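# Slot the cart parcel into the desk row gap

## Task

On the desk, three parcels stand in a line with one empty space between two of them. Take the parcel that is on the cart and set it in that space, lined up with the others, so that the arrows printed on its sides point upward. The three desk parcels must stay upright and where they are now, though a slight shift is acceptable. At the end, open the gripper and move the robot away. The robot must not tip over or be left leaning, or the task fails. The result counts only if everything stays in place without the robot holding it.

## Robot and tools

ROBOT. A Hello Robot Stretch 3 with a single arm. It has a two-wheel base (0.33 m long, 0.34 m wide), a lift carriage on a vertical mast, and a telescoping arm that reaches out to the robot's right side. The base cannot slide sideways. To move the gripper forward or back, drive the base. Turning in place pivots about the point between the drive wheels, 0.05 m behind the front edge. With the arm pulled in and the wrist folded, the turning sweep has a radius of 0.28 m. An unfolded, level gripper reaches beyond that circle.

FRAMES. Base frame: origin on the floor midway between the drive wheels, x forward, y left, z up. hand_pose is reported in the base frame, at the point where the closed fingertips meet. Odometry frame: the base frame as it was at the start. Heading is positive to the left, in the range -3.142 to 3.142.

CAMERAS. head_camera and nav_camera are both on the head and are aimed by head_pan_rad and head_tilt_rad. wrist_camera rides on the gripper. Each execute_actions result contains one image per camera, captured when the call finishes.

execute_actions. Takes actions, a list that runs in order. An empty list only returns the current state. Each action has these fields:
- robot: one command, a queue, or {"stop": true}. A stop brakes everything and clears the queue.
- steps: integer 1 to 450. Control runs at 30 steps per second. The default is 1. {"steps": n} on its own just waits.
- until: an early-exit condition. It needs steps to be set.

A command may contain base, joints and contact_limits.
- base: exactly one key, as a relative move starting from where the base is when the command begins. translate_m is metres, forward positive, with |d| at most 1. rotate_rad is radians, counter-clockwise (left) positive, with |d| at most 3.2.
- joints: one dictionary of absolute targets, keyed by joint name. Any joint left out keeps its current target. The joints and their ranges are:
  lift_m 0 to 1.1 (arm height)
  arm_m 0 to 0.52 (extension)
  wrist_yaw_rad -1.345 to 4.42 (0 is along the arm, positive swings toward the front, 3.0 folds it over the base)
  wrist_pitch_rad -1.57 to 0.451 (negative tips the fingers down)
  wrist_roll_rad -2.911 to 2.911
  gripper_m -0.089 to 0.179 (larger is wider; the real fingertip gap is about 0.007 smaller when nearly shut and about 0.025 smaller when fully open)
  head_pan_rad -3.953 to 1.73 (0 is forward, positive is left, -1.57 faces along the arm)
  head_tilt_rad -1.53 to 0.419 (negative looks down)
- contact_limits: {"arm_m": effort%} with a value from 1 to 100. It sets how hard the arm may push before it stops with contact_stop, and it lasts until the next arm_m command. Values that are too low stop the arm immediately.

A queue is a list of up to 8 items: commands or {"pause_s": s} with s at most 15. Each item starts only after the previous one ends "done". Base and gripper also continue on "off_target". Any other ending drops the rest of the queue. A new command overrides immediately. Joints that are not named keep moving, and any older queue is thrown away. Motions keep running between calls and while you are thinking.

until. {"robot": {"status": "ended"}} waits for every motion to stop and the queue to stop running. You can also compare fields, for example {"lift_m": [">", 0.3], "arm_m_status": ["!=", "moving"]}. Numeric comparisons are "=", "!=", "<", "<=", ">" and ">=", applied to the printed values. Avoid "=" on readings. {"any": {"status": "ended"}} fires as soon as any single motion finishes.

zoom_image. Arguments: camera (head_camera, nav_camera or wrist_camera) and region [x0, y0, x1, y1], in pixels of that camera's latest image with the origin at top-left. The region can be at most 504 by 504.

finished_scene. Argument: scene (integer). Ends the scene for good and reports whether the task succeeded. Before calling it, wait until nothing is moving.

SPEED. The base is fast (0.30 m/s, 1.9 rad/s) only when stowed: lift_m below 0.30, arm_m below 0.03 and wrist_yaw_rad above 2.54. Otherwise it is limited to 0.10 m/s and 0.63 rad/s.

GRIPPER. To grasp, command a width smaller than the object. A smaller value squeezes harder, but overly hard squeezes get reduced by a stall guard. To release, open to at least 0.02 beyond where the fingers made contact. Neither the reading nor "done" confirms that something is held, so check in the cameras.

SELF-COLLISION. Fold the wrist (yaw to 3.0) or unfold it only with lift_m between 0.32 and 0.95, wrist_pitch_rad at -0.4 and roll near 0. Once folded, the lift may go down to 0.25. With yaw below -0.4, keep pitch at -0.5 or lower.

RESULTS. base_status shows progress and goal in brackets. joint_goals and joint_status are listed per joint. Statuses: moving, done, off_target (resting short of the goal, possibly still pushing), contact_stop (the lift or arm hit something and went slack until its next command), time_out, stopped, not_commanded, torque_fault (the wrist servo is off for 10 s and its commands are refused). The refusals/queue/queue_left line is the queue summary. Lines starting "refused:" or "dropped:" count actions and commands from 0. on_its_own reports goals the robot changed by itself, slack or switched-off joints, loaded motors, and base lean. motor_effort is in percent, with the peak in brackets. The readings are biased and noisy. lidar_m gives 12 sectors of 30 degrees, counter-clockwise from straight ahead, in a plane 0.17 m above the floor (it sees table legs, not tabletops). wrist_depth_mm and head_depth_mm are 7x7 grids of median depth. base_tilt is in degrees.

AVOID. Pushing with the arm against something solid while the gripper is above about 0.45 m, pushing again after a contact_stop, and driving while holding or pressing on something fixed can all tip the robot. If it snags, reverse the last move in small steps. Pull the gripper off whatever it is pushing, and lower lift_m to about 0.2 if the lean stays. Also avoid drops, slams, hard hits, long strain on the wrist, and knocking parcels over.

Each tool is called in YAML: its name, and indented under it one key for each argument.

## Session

execute_actions:
  actions: []

Scene clock: 0.00 s.
robot.base_odometry: x=+0.000 y=+0.000 heading=+0.000 (m, m, rad; robot's odometry frame)
robot.turned_by_wheels: +0.000 (rad since the last result)
robot.turned_by_imu: +0.000 (rad since the last result)
robot.base_tilt: forward=-0.7 right=+1.8 (deg)
robot.lidar_m: 1.80 2.13 2.02 2.33 2.05 1.54 2.39 1.70 1.70 1.97 1.72 1.45
robot.head_depth_mm: 1694 1771 1775 1767 1711 1677 1708 / 1668 1934 1943 1935 1847 1767 1774 / 1667 2159 2161 2150 2168 2142 2056 / 1659 2322 2434 2432 2452 2432 2174 / 1650 2411 2791 2785 2771 2718 2160 / 1644 2374 2705 2648 2629 2595 2172 / 1637 2374 2456 2438 2430 1944 1974
robot.base_status: not_commanded
robot.joint_positions: lift_m=+0.453 arm_m=+0.001 wrist_yaw_rad=+2.924 wrist_pitch_rad=-0.604 wrist_roll_rad=-0.008 gripper_m=+0.037 head_pan_rad=+0.009 head_tilt_rad=-0.020
robot.joint_goals: lift_m=+0.453 arm_m=+0.001 wrist_yaw_rad=+2.924 wrist_pitch_rad=-0.604 wrist_roll_rad=-0.008 gripper_m=+0.037 head_pan_rad=+0.009 head_tilt_rad=-0.020
robot.joint_status: lift_m=not_commanded arm_m=not_commanded wrist_yaw_rad=not_commanded wrist_pitch_rad=not_commanded wrist_roll_rad=not_commanded gripper_m=not_commanded head_pan_rad=not_commanded head_tilt_rad=not_commanded
robot.measured_speeds: translate_m=+0.000 rotate_rad=+0.000 lift_m=+0.000 arm_m=+0.000 wrist_yaw_rad=+0.000 wrist_pitch_rad=+0.000 wrist_roll_rad=+0.000 head_pan_rad=+0.000 head_tilt_rad=+0.000
robot: refusals=0 queue=idle queue_left=0
robot.motor_effort: left_wheel=+0 right_wheel=-1 lift_m=+19 arm_m=-1 wrist_yaw_rad=+0 wrist_pitch_rad=+4 wrist_roll_rad=+0 gripper_m=+1 head_pan_rad=-1 head_tilt_rad=+2 (%)
robot.hand_pose: x=+0.0214 y=+0.0461 z=+0.4265 quat_wxyz=(+0.282, +0.691, +0.137, +0.651) (m; robot's base frame)
robot.wrist_depth_mm: - - - - - - - / - - - - - - - / 870 - 864 878 861 889 867 / 737 714 768 749 735 753 742 / 654 659 - 639 645 645 638 / 569 569 - 575 585 571 575 / 521 - - 518 513 514 520
pictures: head_camera (sideways: a quarter turn clockwise sets it upright), nav_camera (sideways: a quarter turn counterclockwise sets it upright), wrist_camera
camera_calibration (this result's frames):
head_camera: T_world_to_cam=[[0.00950138, 0.0403439, -0.999141, 1.31708], [-0.0284843, 0.998791, 0.0400589, -0.0495413], [0.999549, 0.0280792, 0.0106391, -0.0612927], [0, 0, 0, 1]] pos_world=[0.0473398, -0.00193367, 1.31859]
nav_camera: T_world_to_cam=[[-0.0233866, -0.00342515, 0.999721, -1.25292], [0.069554, -0.997577, -0.00179072, 0.0502354], [0.997304, 0.0694927, 0.0235682, -0.0792702], [0, 0, 0, 1]] pos_world=[0.0462608, 0.0513309, 1.25453]
wrist_camera: T_world_to_cam=[[0.965017, -0.262101, 0.00674738, -0.0187507], [-0.186786, -0.705321, -0.683837, 0.35594], [0.183994, 0.658654, -0.729603, 0.445355], [0, 0, 0, 1]] pos_world=[0.0026369, -0.0471972, 0.568464]
Images, in order (width x height): head_camera 896x504, nav_camera 672x504, wrist_camera 644x364.

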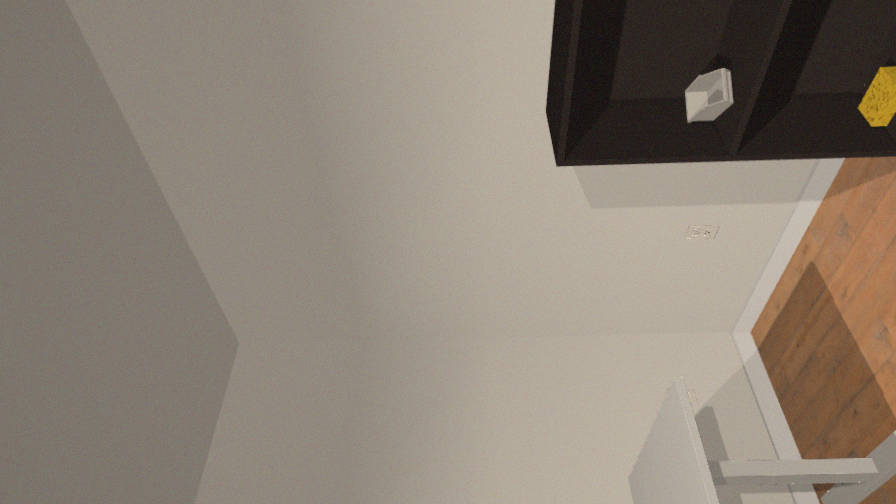

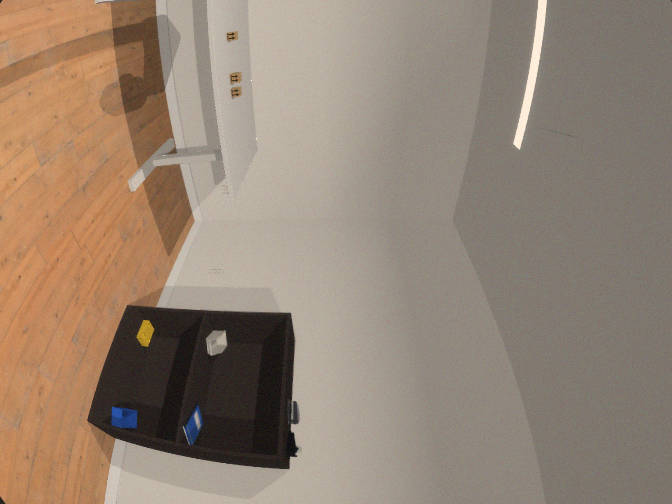

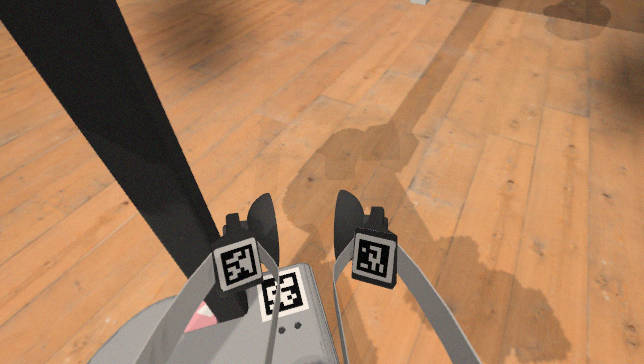

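The desk is front‑left. Look at it.

execute_actions:
  actions:
    - {"robot": {"joints": {"head_pan_rad": 0.9, "head_tilt_rad": -0.4}}, "steps": 150, "until": {"robot": {"status": "ended"}}}

Scene clock: 3.73 s.
robot.base_odometry: x=+0.000 y=+0.000 heading=+0.000 (m, m, rad; robot's odometry frame)
robot.turned_by_wheels: +0.000 (rad since the last result)
robot.turned_by_imu: -0.001 (rad since the last result)
robot.base_tilt: forward=-0.8 right=+1.9 (deg)
robot.lidar_m: 1.79 2.13 2.01 2.32 2.04 1.54 2.39 1.70 1.70 1.97 1.72 1.45
robot.head_depth_mm: 1983 2113 2232 2185 2347 1725 1357 / 2013 2141 2292 2200 2363 1733 1372 / 2036 2170 2312 2246 2396 1743 1376 / 2067 2184 2347 2126 2281 1760 1389 / 2098 2231 2399 2519 2418 1767 1385 / 2110 2248 2418 2598 2423 1779 1392 / 2139 2291 2470 2636 2460 1790 1397
robot.base_status: not_commanded
robot.joint_positions: lift_m=+0.453 arm_m=+0.001 wrist_yaw_rad=+2.924 wrist_pitch_rad=-0.604 wrist_roll_rad=-0.008 gripper_m=+0.037 head_pan_rad=+0.893 head_tilt_rad=-0.395
robot.joint_goals: lift_m=+0.453 arm_m=+0.001 wrist_yaw_rad=+2.924 wrist_pitch_rad=-0.604 wrist_roll_rad=-0.008 gripper_m=+0.037 head_pan_rad=+0.900 head_tilt_rad=-0.400
robot.joint_status: lift_m=not_commanded arm_m=not_commanded wrist_yaw_rad=not_commanded wrist_pitch_rad=not_commanded wrist_roll_rad=not_commanded gripper_m=not_commanded head_pan_rad=done head_tilt_rad=done
robot.measured_speeds: translate_m=+0.000 rotate_rad=+0.000 lift_m=+0.000 arm_m=+0.000 wrist_yaw_rad=+0.000 wrist_pitch_rad=+0.000 wrist_roll_rad=+0.000 head_pan_rad=+0.000 head_tilt_rad=+0.000
robot: refusals=0 queue=done queue_left=0
robot.motor_effort: left_wheel=+0(0) right_wheel=-1(0) lift_m=+19(19) arm_m=-1(1) wrist_yaw_rad=+0(1) wrist_pitch_rad=+4(4) wrist_roll_rad=+0(0) gripper_m=+1(0) head_pan_rad=+4(60) head_tilt_rad=-3(30) (%)
robot.hand_pose: x=+0.0214 y=+0.0461 z=+0.4265 quat_wxyz=(+0.282, +0.691, +0.137, +0.651) (m; robot's base frame)
robot.wrist_depth_mm: - - - - - - - / - - - - - - - / 867 - 867 872 854 872 868 / 743 736 754 739 742 742 752 / 644 642 - 635 656 648 645 / 579 578 - 581 571 575 573 / 510 - - 522 522 515 508
pictures: head_camera (sideways: a quarter turn clockwise sets it upright), nav_camera (sideways: a quarter turn counterclockwise sets it upright), wrist_camera
camera_calibration (this result's frames):
head_camera: T_world_to_cam=[[-0.255024, -0.252465, -0.933394, 1.23262], [-0.780017, 0.624189, 0.0442875, -0.0504413], [0.571433, 0.739357, -0.35611, 0.4187], [0, 0, 0, 1]] pos_world=[0.0357445, 0.0331094, 1.30186]
nav_camera: T_world_to_cam=[[0.218402, 0.266055, 0.93889, -1.17473], [0.812136, -0.582985, -0.0237149, 0.0742422], [0.54105, 0.767686, -0.343398, 0.401184], [0, 0, 0, 1]] pos_world=[-0.0207929, 0.0478409, 1.24247]
wrist_camera: T_world_to_cam=[[0.965017, -0.262101, 0.00674737, -0.0187507], [-0.186786, -0.705321, -0.683837, 0.35594], [0.183994, 0.658654, -0.729603, 0.445355], [0, 0, 0, 1]] pos_world=[0.0026369, -0.0471972, 0.568464]
Images, in order (width x height): head_camera 896x504, nav_camera 672x504, wrist_camera 644x364.

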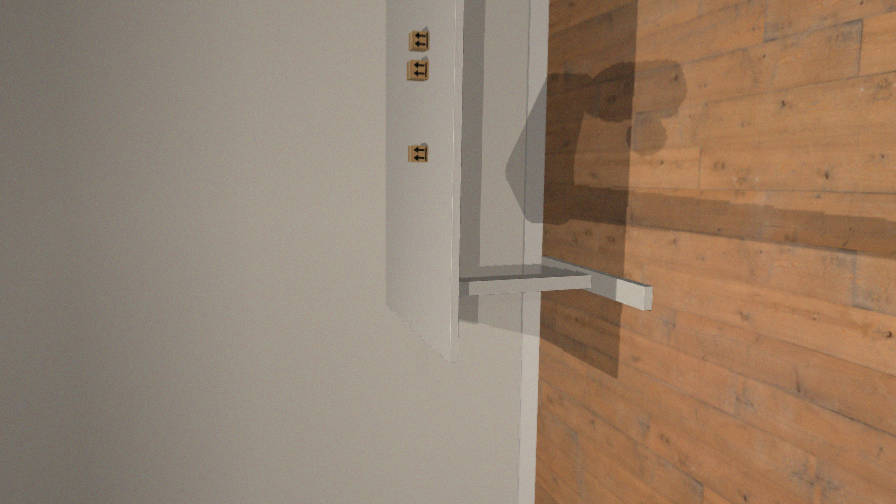

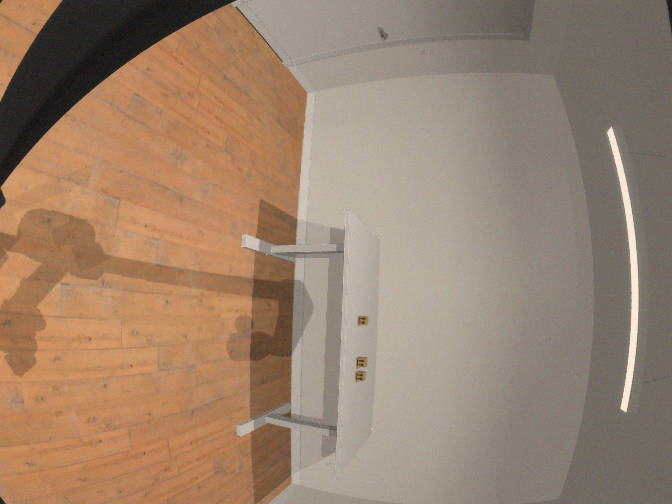

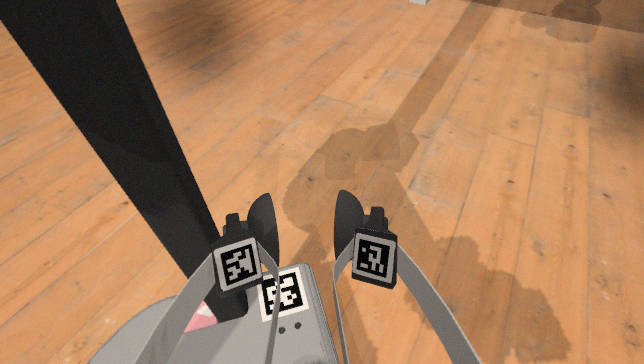

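execute_actions:
  actions:
    - {"robot": {"joints": {"head_pan_rad": -2.2, "head_tilt_rad": -0.4}}, "steps": 200, "until": {"robot": {"status": "ended"}}}

Scene clock: 11.97 s.
robot.base_odometry: x=+0.000 y=+0.000 heading=+0.000 (m, m, rad; robot's odometry frame)
robot.turned_by_wheels: +0.000 (rad since the last result)
robot.turned_by_imu: -0.001 (rad since the last result)
robot.base_tilt: forward=-0.7 right=+1.9 (deg)
robot.lidar_m: 1.80 2.13 2.02 2.33 2.04 1.54 2.39 1.70 1.70 1.97 1.71 1.44
robot.head_depth_mm: 1873 1991 2074 1655 1788 1736 1360 / 1915 2020 2133 1706 1829 1735 1379 / 1950 2077 2171 1736 1879 1737 1382 / 1990 2118 2230 1787 1914 1764 1382 / 2013 2151 2265 1832 1975 1773 1386 / 2059 2204 2301 1862 2040 1777 1401 / 2081 2235 2393 2602 2481 1776 1400
robot.base_status: not_commanded
robot.joint_positions: lift_m=+0.453 arm_m=+0.001 wrist_yaw_rad=+2.924 wrist_pitch_rad=-0.604 wrist_roll_rad=-0.008 gripper_m=+0.037 head_pan_rad=-2.193 head_tilt_rad=-0.395
robot.joint_goals: lift_m=+0.453 arm_m=+0.001 wrist_yaw_rad=+2.924 wrist_pitch_rad=-0.604 wrist_roll_rad=-0.008 gripper_m=+0.037 head_pan_rad=-2.200 head_tilt_rad=-0.400
robot.joint_status: lift_m=not_commanded arm_m=not_commanded wrist_yaw_rad=not_commanded wrist_pitch_rad=not_commanded wrist_roll_rad=not_commanded gripper_m=not_commanded head_pan_rad=done head_tilt_rad=done
robot.measured_speeds: translate_m=+0.000 rotate_rad=+0.000 lift_m=+0.000 arm_m=+0.000 wrist_yaw_rad=+0.000 wrist_pitch_rad=+0.000 wrist_roll_rad=+0.000 head_pan_rad=+0.000 head_tilt_rad=+0.000
robot: refusals=0 queue=done queue_left=0
robot.motor_effort: left_wheel=+0(0) right_wheel=+0(1) lift_m=+19(19) arm_m=-1(1) wrist_yaw_rad=+0(0) wrist_pitch_rad=+4(4) wrist_roll_rad=+0(0) gripper_m=+1(0) head_pan_rad=-6(57) head_tilt_rad=-3(2) (%)
robot.hand_pose: x=+0.0214 y=+0.0461 z=+0.4265 quat_wxyz=(+0.282, +0.691, +0.137, +0.651) (m; robot's base frame)
robot.wrist_depth_mm: - - - - - - - / - - - - - - - / 869 - 867 859 888 884 874 / 750 722 761 760 719 723 738 / 641 641 - 644 643 641 640 / 573 571 - 566 571 575 575 / 515 - - 520 515 519 513
pictures: head_camera (sideways: a quarter turn clockwise sets it upright), nav_camera (sideways: a quarter turn counterclockwise sets it upright), wrist_camera
camera_calibration (this result's frames):
head_camera: T_world_to_cam=[[0.240675, 0.266636, -0.933263, 1.22943], [0.81376, -0.579511, 0.0442886, -0.0601648], [-0.529027, -0.770112, -0.356452, 0.425858], [0, 0, 0, 1]] pos_world=[-0.0216425, -0.0347186, 1.30184]
nav_camera: T_world_to_cam=[[-0.203349, -0.278155, 0.938764, -1.17199], [-0.843525, 0.536565, -0.0237351, 0.0843681], [-0.497106, -0.796698, -0.343741, 0.407963], [0, 0, 0, 1]] pos_world=[0.0356443, -0.046241, 1.24246]
wrist_camera: T_world_to_cam=[[0.965017, -0.262101, 0.00674741, -0.0187508], [-0.186786, -0.705321, -0.683837, 0.35594], [0.183994, 0.658654, -0.729603, 0.445355], [0, 0, 0, 1]] pos_world=[0.0026369, -0.0471972, 0.568464]
Images, in order (width x height): head_camera 896x504, nav_camera 672x504, wrist_camera 644x364.

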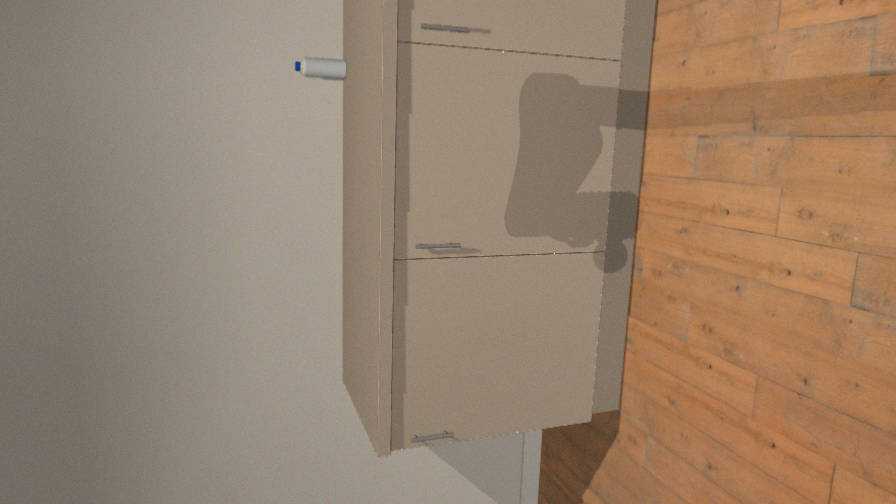

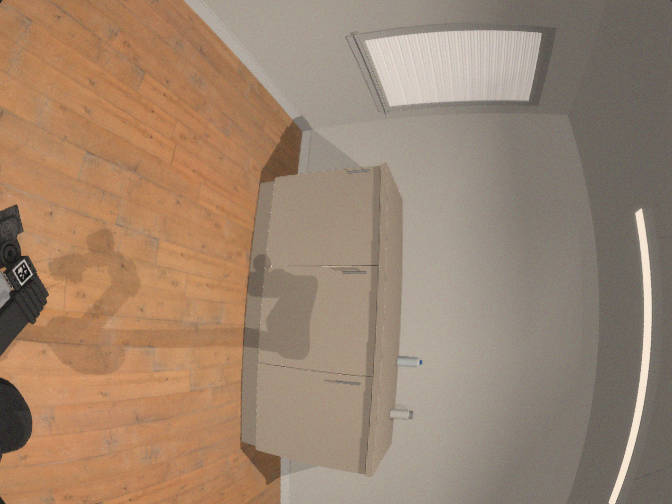

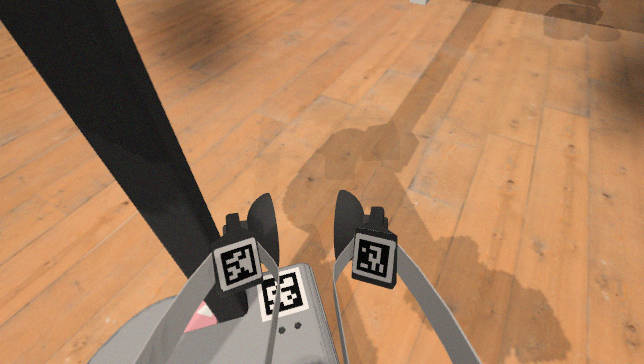

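Cart is likely in the back‑left (lidar 1.54 in sector 6).

execute_actions:
  actions:
    - {"robot": {"joints": {"head_pan_rad": -3.65, "head_tilt_rad": -0.4}}, "steps": 200, "until": {"robot": {"status": "ended"}}}

Scene clock: 15.77 s.
robot.base_odometry: x=+0.000 y=+0.000 heading=+0.000 (m, m, rad; robot's odometry frame)
robot.turned_by_wheels: +0.000 (rad since the last result)
robot.turned_by_imu: -0.001 (rad since the last result)
robot.base_tilt: forward=-0.8 right=+1.8 (deg)
robot.lidar_m: 1.80 2.13 2.01 2.32 2.05 1.54 2.40 1.70 1.70 1.97 1.72 1.45
robot.head_depth_mm: 1641 1751 1862 1978 2107 1728 1366 / 1688 1797 1914 2047 2175 1738 1368 / 1742 1857 1986 2002 1968 1761 1383 / 1790 1919 2061 2050 1980 1753 1377 / 1858 1978 2130 2266 2293 1773 1387 / 1915 2060 2212 2382 2445 1779 1391 / 1980 2135 2314 2486 2462 1787 1395
robot.base_status: not_commanded
robot.joint_positions: lift_m=+0.453 arm_m=+0.001 wrist_yaw_rad=+2.924 wrist_pitch_rad=-0.604 wrist_roll_rad=-0.008 gripper_m=+0.037 head_pan_rad=-3.643 head_tilt_rad=-0.395
robot.joint_goals: lift_m=+0.453 arm_m=+0.001 wrist_yaw_rad=+2.924 wrist_pitch_rad=-0.604 wrist_roll_rad=-0.008 gripper_m=+0.037 head_pan_rad=-3.650 head_tilt_rad=-0.400
robot.joint_status: lift_m=not_commanded arm_m=not_commanded wrist_yaw_rad=not_commanded wrist_pitch_rad=not_commanded wrist_roll_rad=not_commanded gripper_m=not_commanded head_pan_rad=done head_tilt_rad=done
robot.measured_speeds: translate_m=+0.000 rotate_rad=+0.000 lift_m=+0.000 arm_m=+0.000 wrist_yaw_rad=+0.000 wrist_pitch_rad=+0.000 wrist_roll_rad=+0.000 head_pan_rad=+0.000 head_tilt_rad=+0.000
robot: refusals=0 queue=done queue_left=0
robot.motor_effort: left_wheel=+0(0) right_wheel=-1(1) lift_m=+19(19) arm_m=-1(1) wrist_yaw_rad=+0(0) wrist_pitch_rad=+4(4) wrist_roll_rad=+0(0) gripper_m=+1(1) head_pan_rad=-4(60) head_tilt_rad=-3(3) (%)
robot.hand_pose: x=+0.0214 y=+0.0461 z=+0.4265 quat_wxyz=(+0.282, +0.691, +0.137, +0.651) (m; robot's base frame)
robot.wrist_depth_mm: - - - - - - - / - - - - - - - / 874 - 851 874 883 864 888 / 722 735 745 759 729 733 739 / 643 651 - 650 652 651 644 / 572 581 - 569 560 570 566 / 515 - - 522 513 517 508
pictures: head_camera (sideways: a quarter turn clockwise sets it upright), nav_camera (sideways: a quarter turn counterclockwise sets it upright), wrist_camera
camera_calibration (this result's frames):
head_camera: T_world_to_cam=[[0.29372, -0.206805, -0.933252, 1.22909], [-0.477231, -0.877661, 0.0442887, -0.0522899], [-0.828238, 0.432368, -0.356481, 0.427721], [0, 0, 0, 1]] pos_world=[-0.0317085, 0.0233568, 1.30184]
nav_camera: T_world_to_cam=[[-0.300658, 0.168364, 0.938754, -1.17138], [0.431012, 0.902034, -0.0237369, 0.0765956], [-0.850784, 0.397477, -0.34377, 0.410158], [0, 0, 0, 1]] pos_world=[-0.0362423, -0.0349019, 1.24246]
wrist_camera: T_world_to_cam=[[0.965017, -0.262101, 0.00674728, -0.0187507], [-0.186786, -0.705321, -0.683837, 0.35594], [0.183994, 0.658654, -0.729603, 0.445355], [0, 0, 0, 1]] pos_world=[0.00263691, -0.0471972, 0.568464]
Images, in order (width x height): head_camera 896x504, nav_camera 672x504, wrist_camera 644x364.

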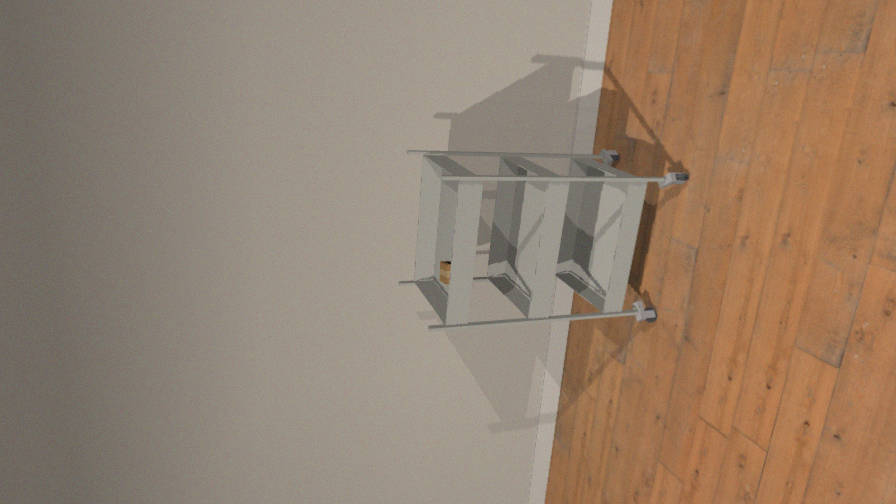

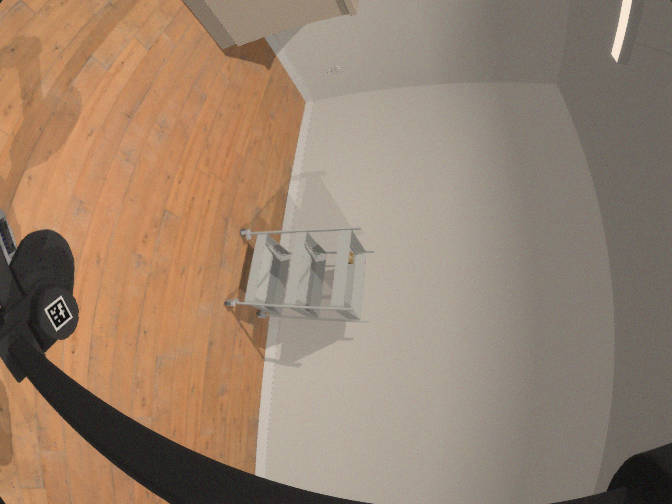

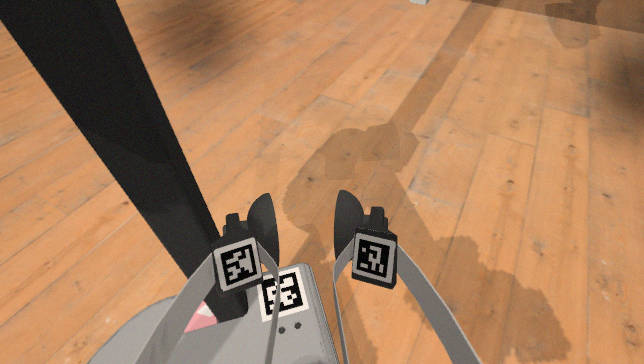

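execute_actions:
  actions:
    - {"robot": [{"joints": {"lift_m": 0.27, "head_pan_rad": -1.57, "head_tilt_rad": -0.8}}, {"base": {"rotate_rad": -0.344}}, {"base": {"translate_m": -1.0}}, {"base": {"translate_m": -0.31}}, {"base": {"rotate_rad": -2.07}}, {"joints": {"lift_m": 0.9, "wrist_pitch_rad": -0.4}}], "steps": 450, "until": {"robot": {"status": "ended"}}}

Scene clock: 53.30 s.
robot.base_odometry: x=-1.233 y=+0.442 heading=-2.414 (m, m, rad; robot's odometry frame)
robot.turned_by_wheels: -2.414 (rad since the last result)
robot.turned_by_imu: -2.375 (rad since the last result)
robot.base_tilt: forward=-0.7 right=+1.8 (deg)
robot.lidar_m: 1.46 1.17 1.53 2.88 2.97 2.67 2.66 1.30 0.38 0.37 0.38 1.20
robot.head_depth_mm: 727 830 966 879 717 836 1078 / 722 824 958 878 740 824 1055 / 716 815 951 878 744 855 1060 / 712 811 942 876 697 855 1065 / 708 806 935 874 751 857 1062 / 705 800 928 1098 1266 1250 1123 / 699 797 920 1089 1332 1313 1128
robot.base_status: done (rotate_rad -2.0698 of -2.0700)
robot.joint_positions: lift_m=+0.373 arm_m=+0.001 wrist_yaw_rad=+2.924 wrist_pitch_rad=-0.421 wrist_roll_rad=-0.008 gripper_m=+0.037 head_pan_rad=-1.577 head_tilt_rad=-0.791
robot.joint_goals: lift_m=+0.900 arm_m=+0.001 wrist_yaw_rad=+2.924 wrist_pitch_rad=-0.400 wrist_roll_rad=-0.008 gripper_m=+0.037 head_pan_rad=-1.570 head_tilt_rad=-0.800
robot.joint_status: lift_m=moving arm_m=not_commanded wrist_yaw_rad=not_commanded wrist_pitch_rad=moving wrist_roll_rad=not_commanded gripper_m=not_commanded head_pan_rad=done head_tilt_rad=done
robot.measured_speeds: translate_m=+0.000 rotate_rad=+0.000 lift_m=+0.110 arm_m=+0.000 wrist_yaw_rad=+0.000 wrist_pitch_rad=+0.000 wrist_roll_rad=+0.000 head_pan_rad=+0.000 head_tilt_rad=+0.000
robot: refusals=0 queue=running queue_left=0
robot.motor_effort: left_wheel=+4(13) right_wheel=-4(10) lift_m=+25(25) arm_m=-1(1) wrist_yaw_rad=+1(1) wrist_pitch_rad=+6(11) wrist_roll_rad=+0(0) gripper_m=+0(1) head_pan_rad=+4(56) head_tilt_rad=-5(33) (%)
robot.hand_pose: x=+0.0271 y=+0.0723 z=+0.3847 quat_wxyz=(+0.222, +0.700, +0.073, +0.674) (m; robot's base frame)
robot.wrist_depth_mm: - - - - - - 955 / - - - - - - 963 / - - - - - - 951 / 823 - 807 796 789 797 786 / 675 - 688 663 667 666 664 / 563 563 554 571 563 561 557 / 504 510 - 492 501 496 486
pictures: head_camera (sideways: a quarter turn clockwise sets it upright), nav_camera (sideways: a quarter turn counterclockwise sets it upright), wrist_camera
camera_calibration (this result's frames):
head_camera: T_world_to_cam=[[0.0442617, 0.688798, -0.723601, 0.957238], [0.998914, -0.0199878, 0.0420757, -0.0583909], [0.0145185, -0.724678, -0.688935, 0.855126], [0, 0, 0, 1]] pos_world=[0.0035434, -0.04082, 1.28424]
nav_camera: T_world_to_cam=[[-0.00716122, -0.679705, 0.73345, -0.905454], [-0.99841, -0.0361462, -0.0432457, 0.110696], [0.0559058, -0.732594, -0.678366, 0.839967], [0, 0, 0, 1]] pos_world=[0.0570769, 0.00391463, 1.2387]
wrist_camera: T_world_to_cam=[[0.964962, -0.262383, -0.00201908, -0.0137736], [-0.157158, -0.571781, -0.805213, 0.383107], [0.21012, 0.777317, -0.592982, 0.334674], [0, 0, 0, 1]] pos_world=[0.00317765, -0.0447087, 0.50691]
Images, in order (width x height): head_camera 896x504, nav_camera 672x504, wrist_camera 644x364.

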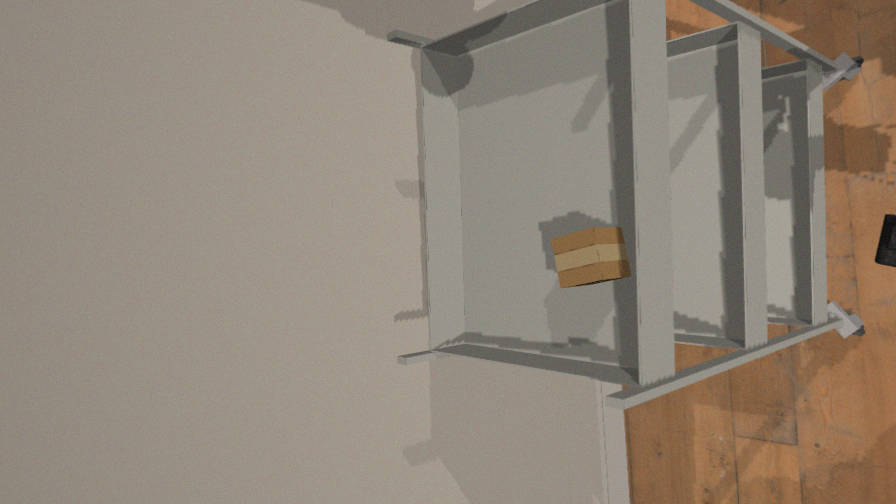

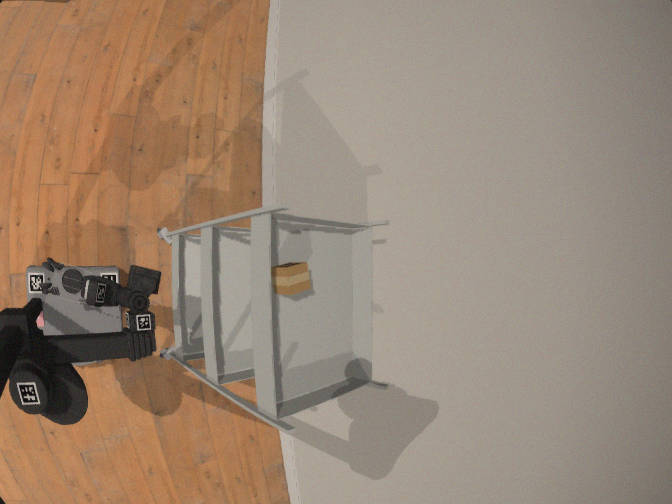

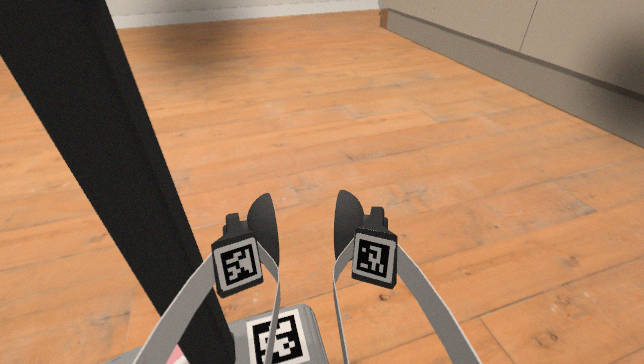

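execute_actions:
  actions:
    - {"robot": [{"joints": {"lift_m": 0.9, "wrist_pitch_rad": -0.4}}, {"joints": {"wrist_yaw_rad": 0.0}}, {"joints": {"wrist_pitch_rad": -1.57, "gripper_m": 0.12, "lift_m": 0.95, "arm_m": 0.27}}], "steps": 450, "until": {"robot": {"status": "ended"}}}

Scene clock: 81.30 s.
robot.base_odometry: x=-1.233 y=+0.442 heading=-2.414 (m, m, rad; robot's odometry frame)
robot.turned_by_wheels: +0.000 (rad since the last result)
robot.turned_by_imu: -0.002 (rad since the last result)
robot.base_tilt: forward=-0.8 right=+1.8 (deg)
robot.lidar_m: 1.45 1.16 1.54 2.88 2.97 2.68 2.66 1.30 0.38 0.37 0.38 1.19
robot.head_depth_mm: 726 797 - 864 717 833 1085 / 722 - 1006 877 738 824 1056 / 716 - - 859 742 855 1061 / 714 796 934 864 695 857 1063 / 708 803 934 873 748 860 1069 / 705 799 926 1095 1269 1245 1123 / 699 793 920 1087 1336 1309 1123
robot.base_status: done (rotate_rad -2.0698 of -2.0700)
robot.joint_positions: lift_m=+0.950 arm_m=+0.270 wrist_yaw_rad=+0.000 wrist_pitch_rad=-1.561 wrist_roll_rad=-0.008 gripper_m=+0.120 head_pan_rad=-1.577 head_tilt_rad=-0.791
robot.joint_goals: lift_m=+0.950 arm_m=+0.270 wrist_yaw_rad=+0.000 wrist_pitch_rad=-1.570 wrist_roll_rad=-0.008 gripper_m=+0.120 head_pan_rad=-1.570 head_tilt_rad=-0.800
robot.joint_status: lift_m=done arm_m=done wrist_yaw_rad=done wrist_pitch_rad=done wrist_roll_rad=not_commanded gripper_m=done head_pan_rad=done head_tilt_rad=done
robot.measured_speeds: translate_m=+0.000 rotate_rad=+0.000 lift_m=+0.000 arm_m=+0.000 wrist_yaw_rad=+0.000 wrist_pitch_rad=+0.000 wrist_roll_rad=+0.000 head_pan_rad=+0.000 head_tilt_rad=+0.000
robot: refusals=0 queue=done queue_left=0
robot.motor_effort: left_wheel=+4(4) right_wheel=-4(4) lift_m=+24(24) arm_m=+2(3) wrist_yaw_rad=+1(2) wrist_pitch_rad=-1(6) wrist_roll_rad=+0(0) gripper_m=+1(81) head_pan_rad=+5(4) head_tilt_rad=-5(5) (%)
robot.hand_pose: x=-0.0216 y=-0.3931 z=+0.8319 quat_wxyz=(+0.505, +0.500, -0.500, -0.496) (m; robot's base frame)
robot.wrist_depth_mm: 828 287 294 301 301 306 286 / 845 300 302 308 315 317 302 / 881 308 262 319 326 326 305 / 935 300 323 326 329 338 309 / 964 - - - - - - / - - - - - - - / - - - - - - -
pictures: head_camera (sideways: a quarter turn clockwise sets it upright), nav_camera (sideways: a quarter turn counterclockwise sets it upright), wrist_camera
camera_calibration (this result's frames):
head_camera: T_world_to_cam=[[0.0442614, 0.688798, -0.723601, 0.957238], [0.998914, -0.0199875, 0.0420757, -0.0583909], [0.0145187, -0.724678, -0.688935, 0.855126], [0, 0, 0, 1]] pos_world=[0.00354341, -0.04082, 1.28424]
nav_camera: T_world_to_cam=[[-0.00716098, -0.679705, 0.73345, -0.905454], [-0.99841, -0.0361466, -0.0432457, 0.110696], [0.0559061, -0.732594, -0.678366, 0.839967], [0, 0, 0, 1]] pos_world=[0.0570769, 0.00391465, 1.2387]
wrist_camera: T_world_to_cam=[[-0.998826, 0.0221299, 0.0430988, -0.0561162], [0.0303874, 0.979008, 0.201545, 0.245602], [-0.0377339, 0.202618, -0.978531, 1.06135], [0, 0, 0, 1]] pos_world=[-0.0234646, -0.454252, 0.991482]
Images, in order (width x height): head_camera 896x504, nav_camera 672x504, wrist_camera 644x364.

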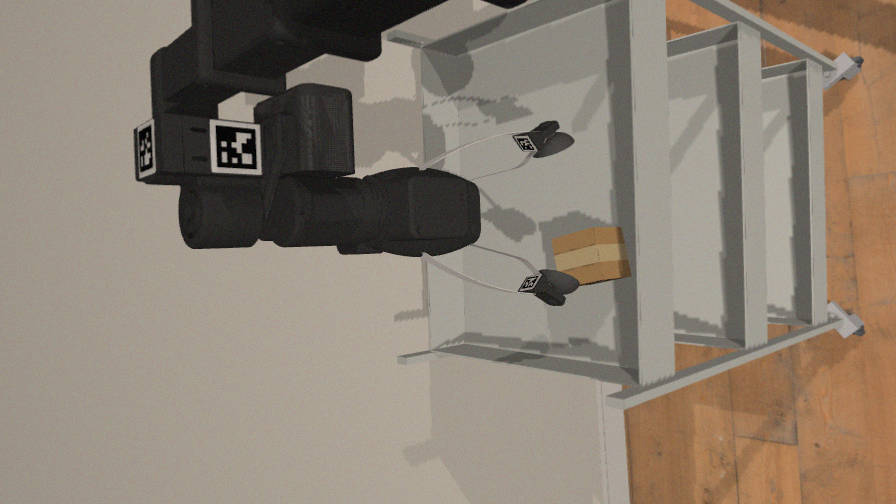

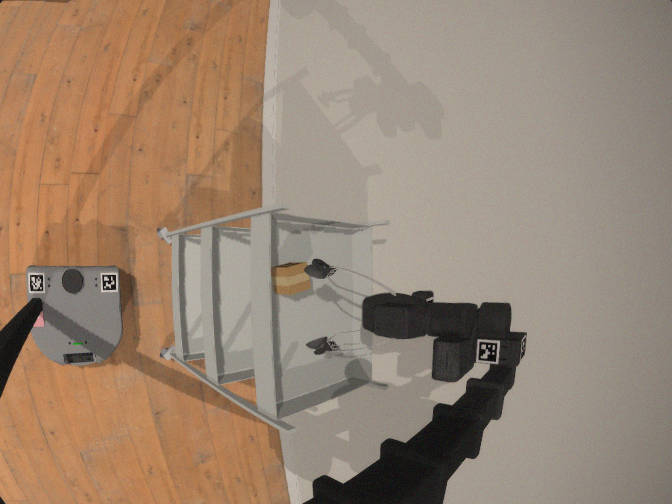

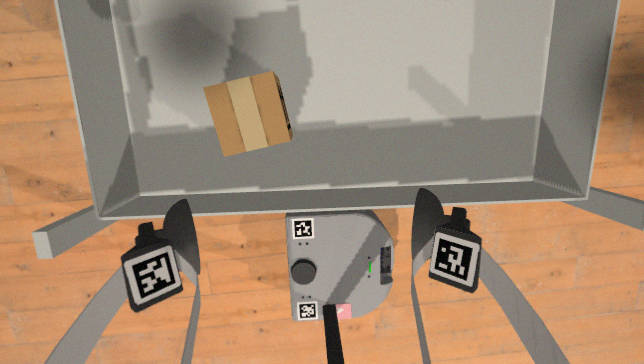

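zoom_image:
  camera: "wrist_camera"
  region: [180, 50, 320, 170]

Region (180, 50, 320, 170) of wrist_camera's 644x364 image, scaled by 3.600; it fills the top 432 rows of this view, and the rest is white.

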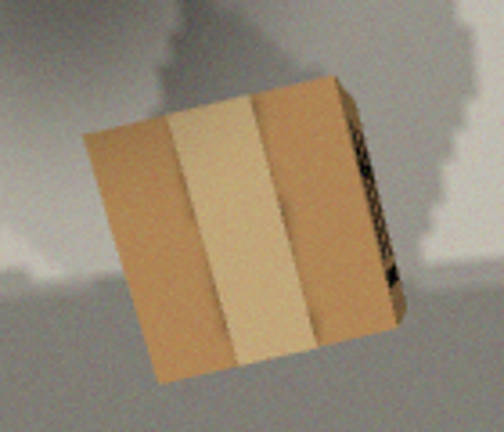

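execute_actions:
  actions:
    - {"robot": {"base": {"translate_m": 0.047}, "joints": {"arm_m": 0.337, "wrist_yaw_rad": 0.22, "lift_m": 0.87}}, "steps": 300, "until": {"robot": {"status": "ended"}}}

Scene clock: 100.67 s.
robot.base_odometry: x=-1.268 y=+0.410 heading=-2.414 (m, m, rad; robot's odometry frame)
robot.turned_by_wheels: +0.000 (rad since the last result)
robot.turned_by_imu: -0.001 (rad since the last result)
robot.base_tilt: forward=-0.7 right=+1.9 (deg)
robot.lidar_m: 1.46 1.12 1.47 2.88 2.96 3.21 2.71 1.29 0.38 0.37 0.38 1.19
robot.head_depth_mm: 724 825 941 - 737 865 1051 / 719 820 - 880 740 824 1058 / 714 801 - 876 723 854 1062 / 710 811 936 863 709 856 1062 / 706 804 932 1028 748 838 1099 / 703 799 928 1094 1349 1304 1126 / 698 794 916 1091 1334 1309 1125
robot.base_status: done (translate_m +0.0470 of +0.0470)
robot.joint_positions: lift_m=+0.870 arm_m=+0.337 wrist_yaw_rad=+0.218 wrist_pitch_rad=-1.562 wrist_roll_rad=-0.008 gripper_m=+0.120 head_pan_rad=-1.577 head_tilt_rad=-0.791
robot.joint_goals: lift_m=+0.870 arm_m=+0.337 wrist_yaw_rad=+0.220 wrist_pitch_rad=-1.570 wrist_roll_rad=-0.008 gripper_m=+0.120 head_pan_rad=-1.570 head_tilt_rad=-0.800
robot.joint_status: lift_m=done arm_m=done wrist_yaw_rad=done wrist_pitch_rad=done wrist_roll_rad=not_commanded gripper_m=done head_pan_rad=done head_tilt_rad=done
robot.measured_speeds: translate_m=+0.000 rotate_rad=+0.000 lift_m=+0.000 arm_m=+0.000 wrist_yaw_rad=+0.000 wrist_pitch_rad=+0.000 wrist_roll_rad=+0.000 head_pan_rad=+0.000 head_tilt_rad=+0.000
robot: refusals=0 queue=done queue_left=0
robot.motor_effort: left_wheel=+3(7) right_wheel=-3(5) lift_m=+13(24) arm_m=+3(4) wrist_yaw_rad=+2(2) wrist_pitch_rad=-1(1) wrist_roll_rad=+0(0) gripper_m=+1(0) head_pan_rad=+5(4) head_tilt_rad=-5(5) (%)
robot.hand_pose: x=-0.0263 y=-0.4604 z=+0.7526 quat_wxyz=(+0.555, +0.551, -0.442, -0.438) (m; robot's base frame)
robot.wrist_depth_mm: 786 207 222 226 230 232 235 / 811 220 230 234 236 242 243 / 831 231 238 242 245 249 253 / 861 242 247 205 254 260 265 / 895 226 255 201 263 272 274 / 937 214 249 270 275 283 284 / 185 - 222 225 240 251 270
pictures: head_camera (sideways: a quarter turn clockwise sets it upright), nav_camera (sideways: a quarter turn counterclockwise sets it upright), wrist_camera
camera_calibration (this result's frames):
head_camera: T_world_to_cam=[[0.0442614, 0.688798, -0.723601, 0.957239], [0.998914, -0.0199875, 0.0420757, -0.0583909], [0.0145187, -0.724678, -0.688935, 0.855126], [0, 0, 0, 1]] pos_world=[0.00354341, -0.04082, 1.28424]
nav_camera: T_world_to_cam=[[-0.00716098, -0.679705, 0.73345, -0.905454], [-0.99841, -0.0361466, -0.0432457, 0.110696], [0.0559061, -0.732594, -0.678366, 0.839967], [0, 0, 0, 1]] pos_world=[0.0570769, 0.00391464, 1.2387]
wrist_camera: T_world_to_cam=[[-0.980035, -0.194092, 0.0431234, -0.154977], [-0.181657, 0.962262, 0.202613, 0.31351], [-0.0808216, 0.190734, -0.978309, 0.990415], [0, 0, 0, 1]] pos_world=[-0.0148849, -0.520665, 0.912094]
Images, in order (width x height): head_camera 896x504, nav_camera 672x504, wrist_camera 644x364.

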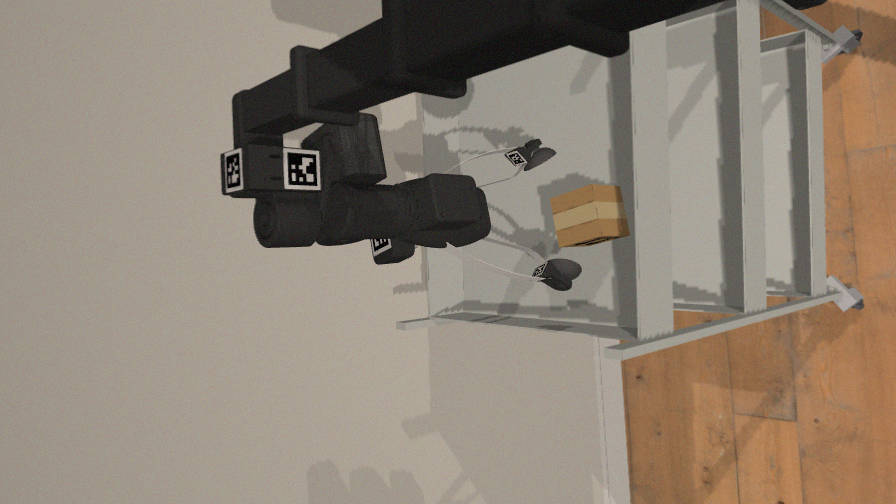

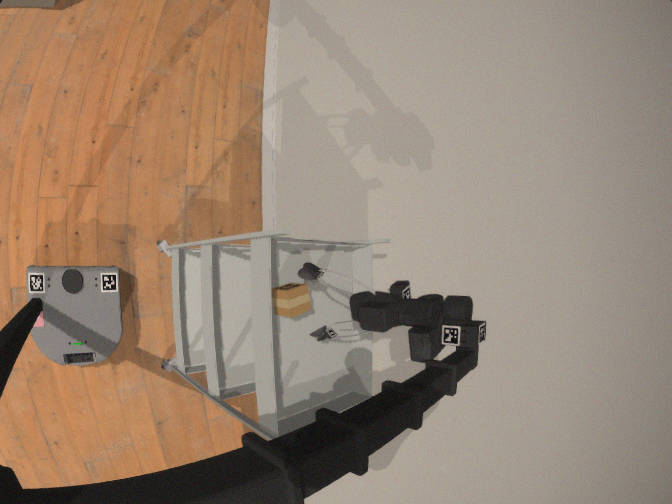

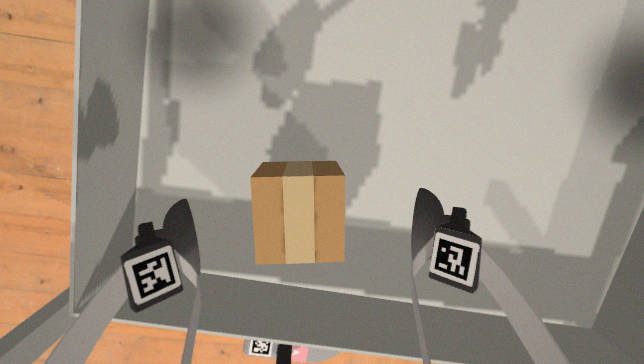

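execute_actions:
  actions:
    - {"robot": [{"joints": {"gripper_m": 0.10, "lift_m": 0.805}}, {"joints": {"gripper_m": 0.02}}, {"pause_s": 0.5}, {"joints": {"lift_m": 1.0}}, {"joints": {"arm_m": 0.0}}, {"joints": {"wrist_pitch_rad": 0.0, "wrist_yaw_rad": 0.6, "head_tilt_rad": -0.5}}], "steps": 450, "until": {"robot": {"status": "ended"}}}

Scene clock: 114.43 s.
robot.base_odometry: x=-1.268 y=+0.410 heading=-2.414 (m, m, rad; robot's odometry frame)
robot.turned_by_wheels: +0.000 (rad since the last result)
robot.turned_by_imu: -0.002 (rad since the last result)
robot.base_tilt: forward=-0.8 right=+1.8 (deg)
robot.lidar_m: 1.46 1.12 1.47 2.89 2.97 3.22 2.71 1.30 0.38 0.37 0.38 1.19
robot.head_depth_mm: 713 776 847 926 - - - / 710 771 843 933 1008 - - / 706 767 839 926 1003 - - / 702 765 835 910 976 - - / 699 757 828 900 - - 569 / 695 758 825 881 343 1168 1244 / 691 750 820 875 332 1130 1234
robot.base_status: done (translate_m +0.0470 of +0.0470)
robot.joint_positions: lift_m=+1.000 arm_m=+0.002 wrist_yaw_rad=+0.598 wrist_pitch_rad=-0.031 wrist_roll_rad=-0.008 gripper_m=+0.021 head_pan_rad=-1.577 head_tilt_rad=-0.508
robot.joint_goals: lift_m=+1.000 arm_m=+0.000 wrist_yaw_rad=+0.600 wrist_pitch_rad=+0.000 wrist_roll_rad=-0.008 gripper_m=+0.020 head_pan_rad=-1.570 head_tilt_rad=-0.500
robot.joint_status: lift_m=done arm_m=done wrist_yaw_rad=done wrist_pitch_rad=done wrist_roll_rad=not_commanded gripper_m=done head_pan_rad=done head_tilt_rad=done
robot.measured_speeds: translate_m=+0.000 rotate_rad=+0.000 lift_m=+0.000 arm_m=+0.000 wrist_yaw_rad=+0.000 wrist_pitch_rad=+0.000 wrist_roll_rad=+0.000 head_pan_rad=+0.000 head_tilt_rad=+0.000
robot: refusals=0 queue=done queue_left=0
robot.motor_effort: left_wheel=+3(4) right_wheel=-4(3) lift_m=+24(25) arm_m=-4(4) wrist_yaw_rad=+2(4) wrist_pitch_rad=+9(8) wrist_roll_rad=+0(0) gripper_m=-15(89) head_pan_rad=+4(5) head_tilt_rad=+4(28) (%)
robot.hand_pose: x=+0.1223 y=-0.3578 z=+1.1062 quat_wxyz=(+0.682, +0.218, -0.669, +0.198) (m; robot's base frame)
robot.wrist_depth_mm: - 910 770 660 568 510 453 / - - 797 675 599 521 470 / - - 835 720 605 539 486 / - - 900 179 643 556 496 / - - 129 129 637 578 520 / - - 135 135 713 605 527 / - - - 840 725 614 560
pictures: head_camera (sideways: a quarter turn clockwise sets it upright), nav_camera (sideways: a quarter turn counterclockwise sets it upright), wrist_camera
camera_calibration (this result's frames):
head_camera: T_world_to_cam=[[0.042925, 0.459311, -0.887238, 1.17058], [0.998986, -0.00767064, 0.0443605, -0.0613818], [0.0135696, -0.888243, -0.459174, 0.556222], [0, 0, 0, 1]] pos_world=[0.00352461, -0.044072, 1.29671]
nav_camera: T_world_to_cam=[[-0.00581074, -0.447838, 0.894096, -1.11491], [-0.998471, -0.046557, -0.0298087, 0.0932164], [0.0549758, -0.892902, -0.446882, 0.538816], [0, 0, 0, 1]] pos_world=[0.0569736, -0.0138479, 1.2404]
wrist_camera: T_world_to_cam=[[-0.849981, -0.526433, -0.0199926, -0.0696585], [-0.111409, 0.216714, -0.969857, 1.19186], [0.514898, -0.822133, -0.242852, 0.0799756], [0, 0, 0, 1]] pos_world=[0.0323963, -0.229213, 1.17396]
Images, in order (width x height): head_camera 896x504, nav_camera 672x504, wrist_camera 644x364.

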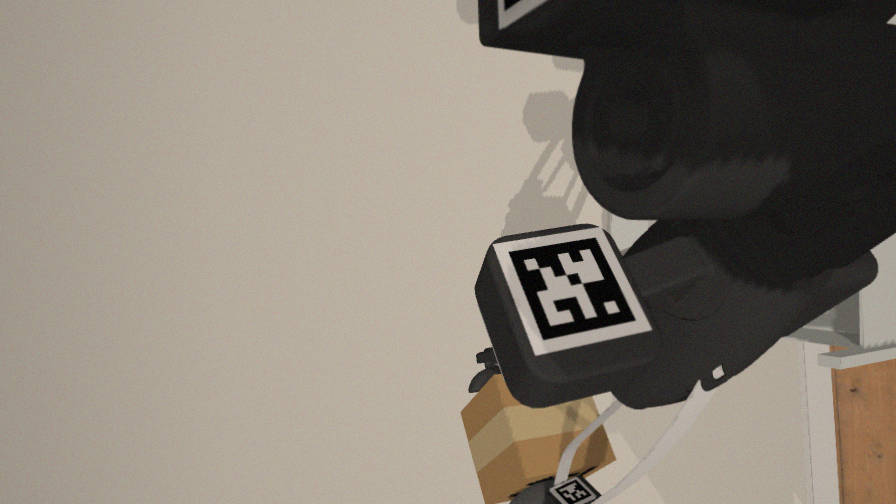

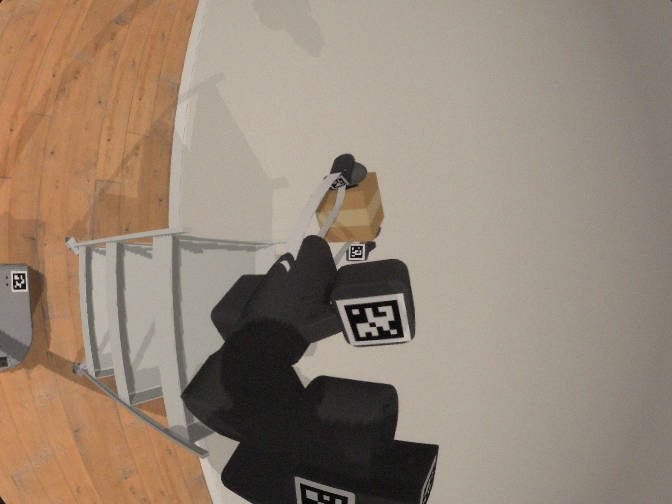

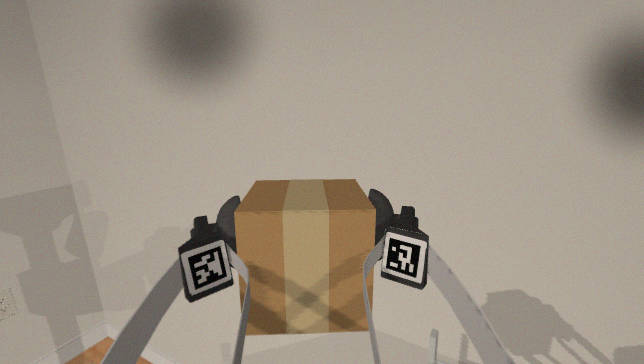

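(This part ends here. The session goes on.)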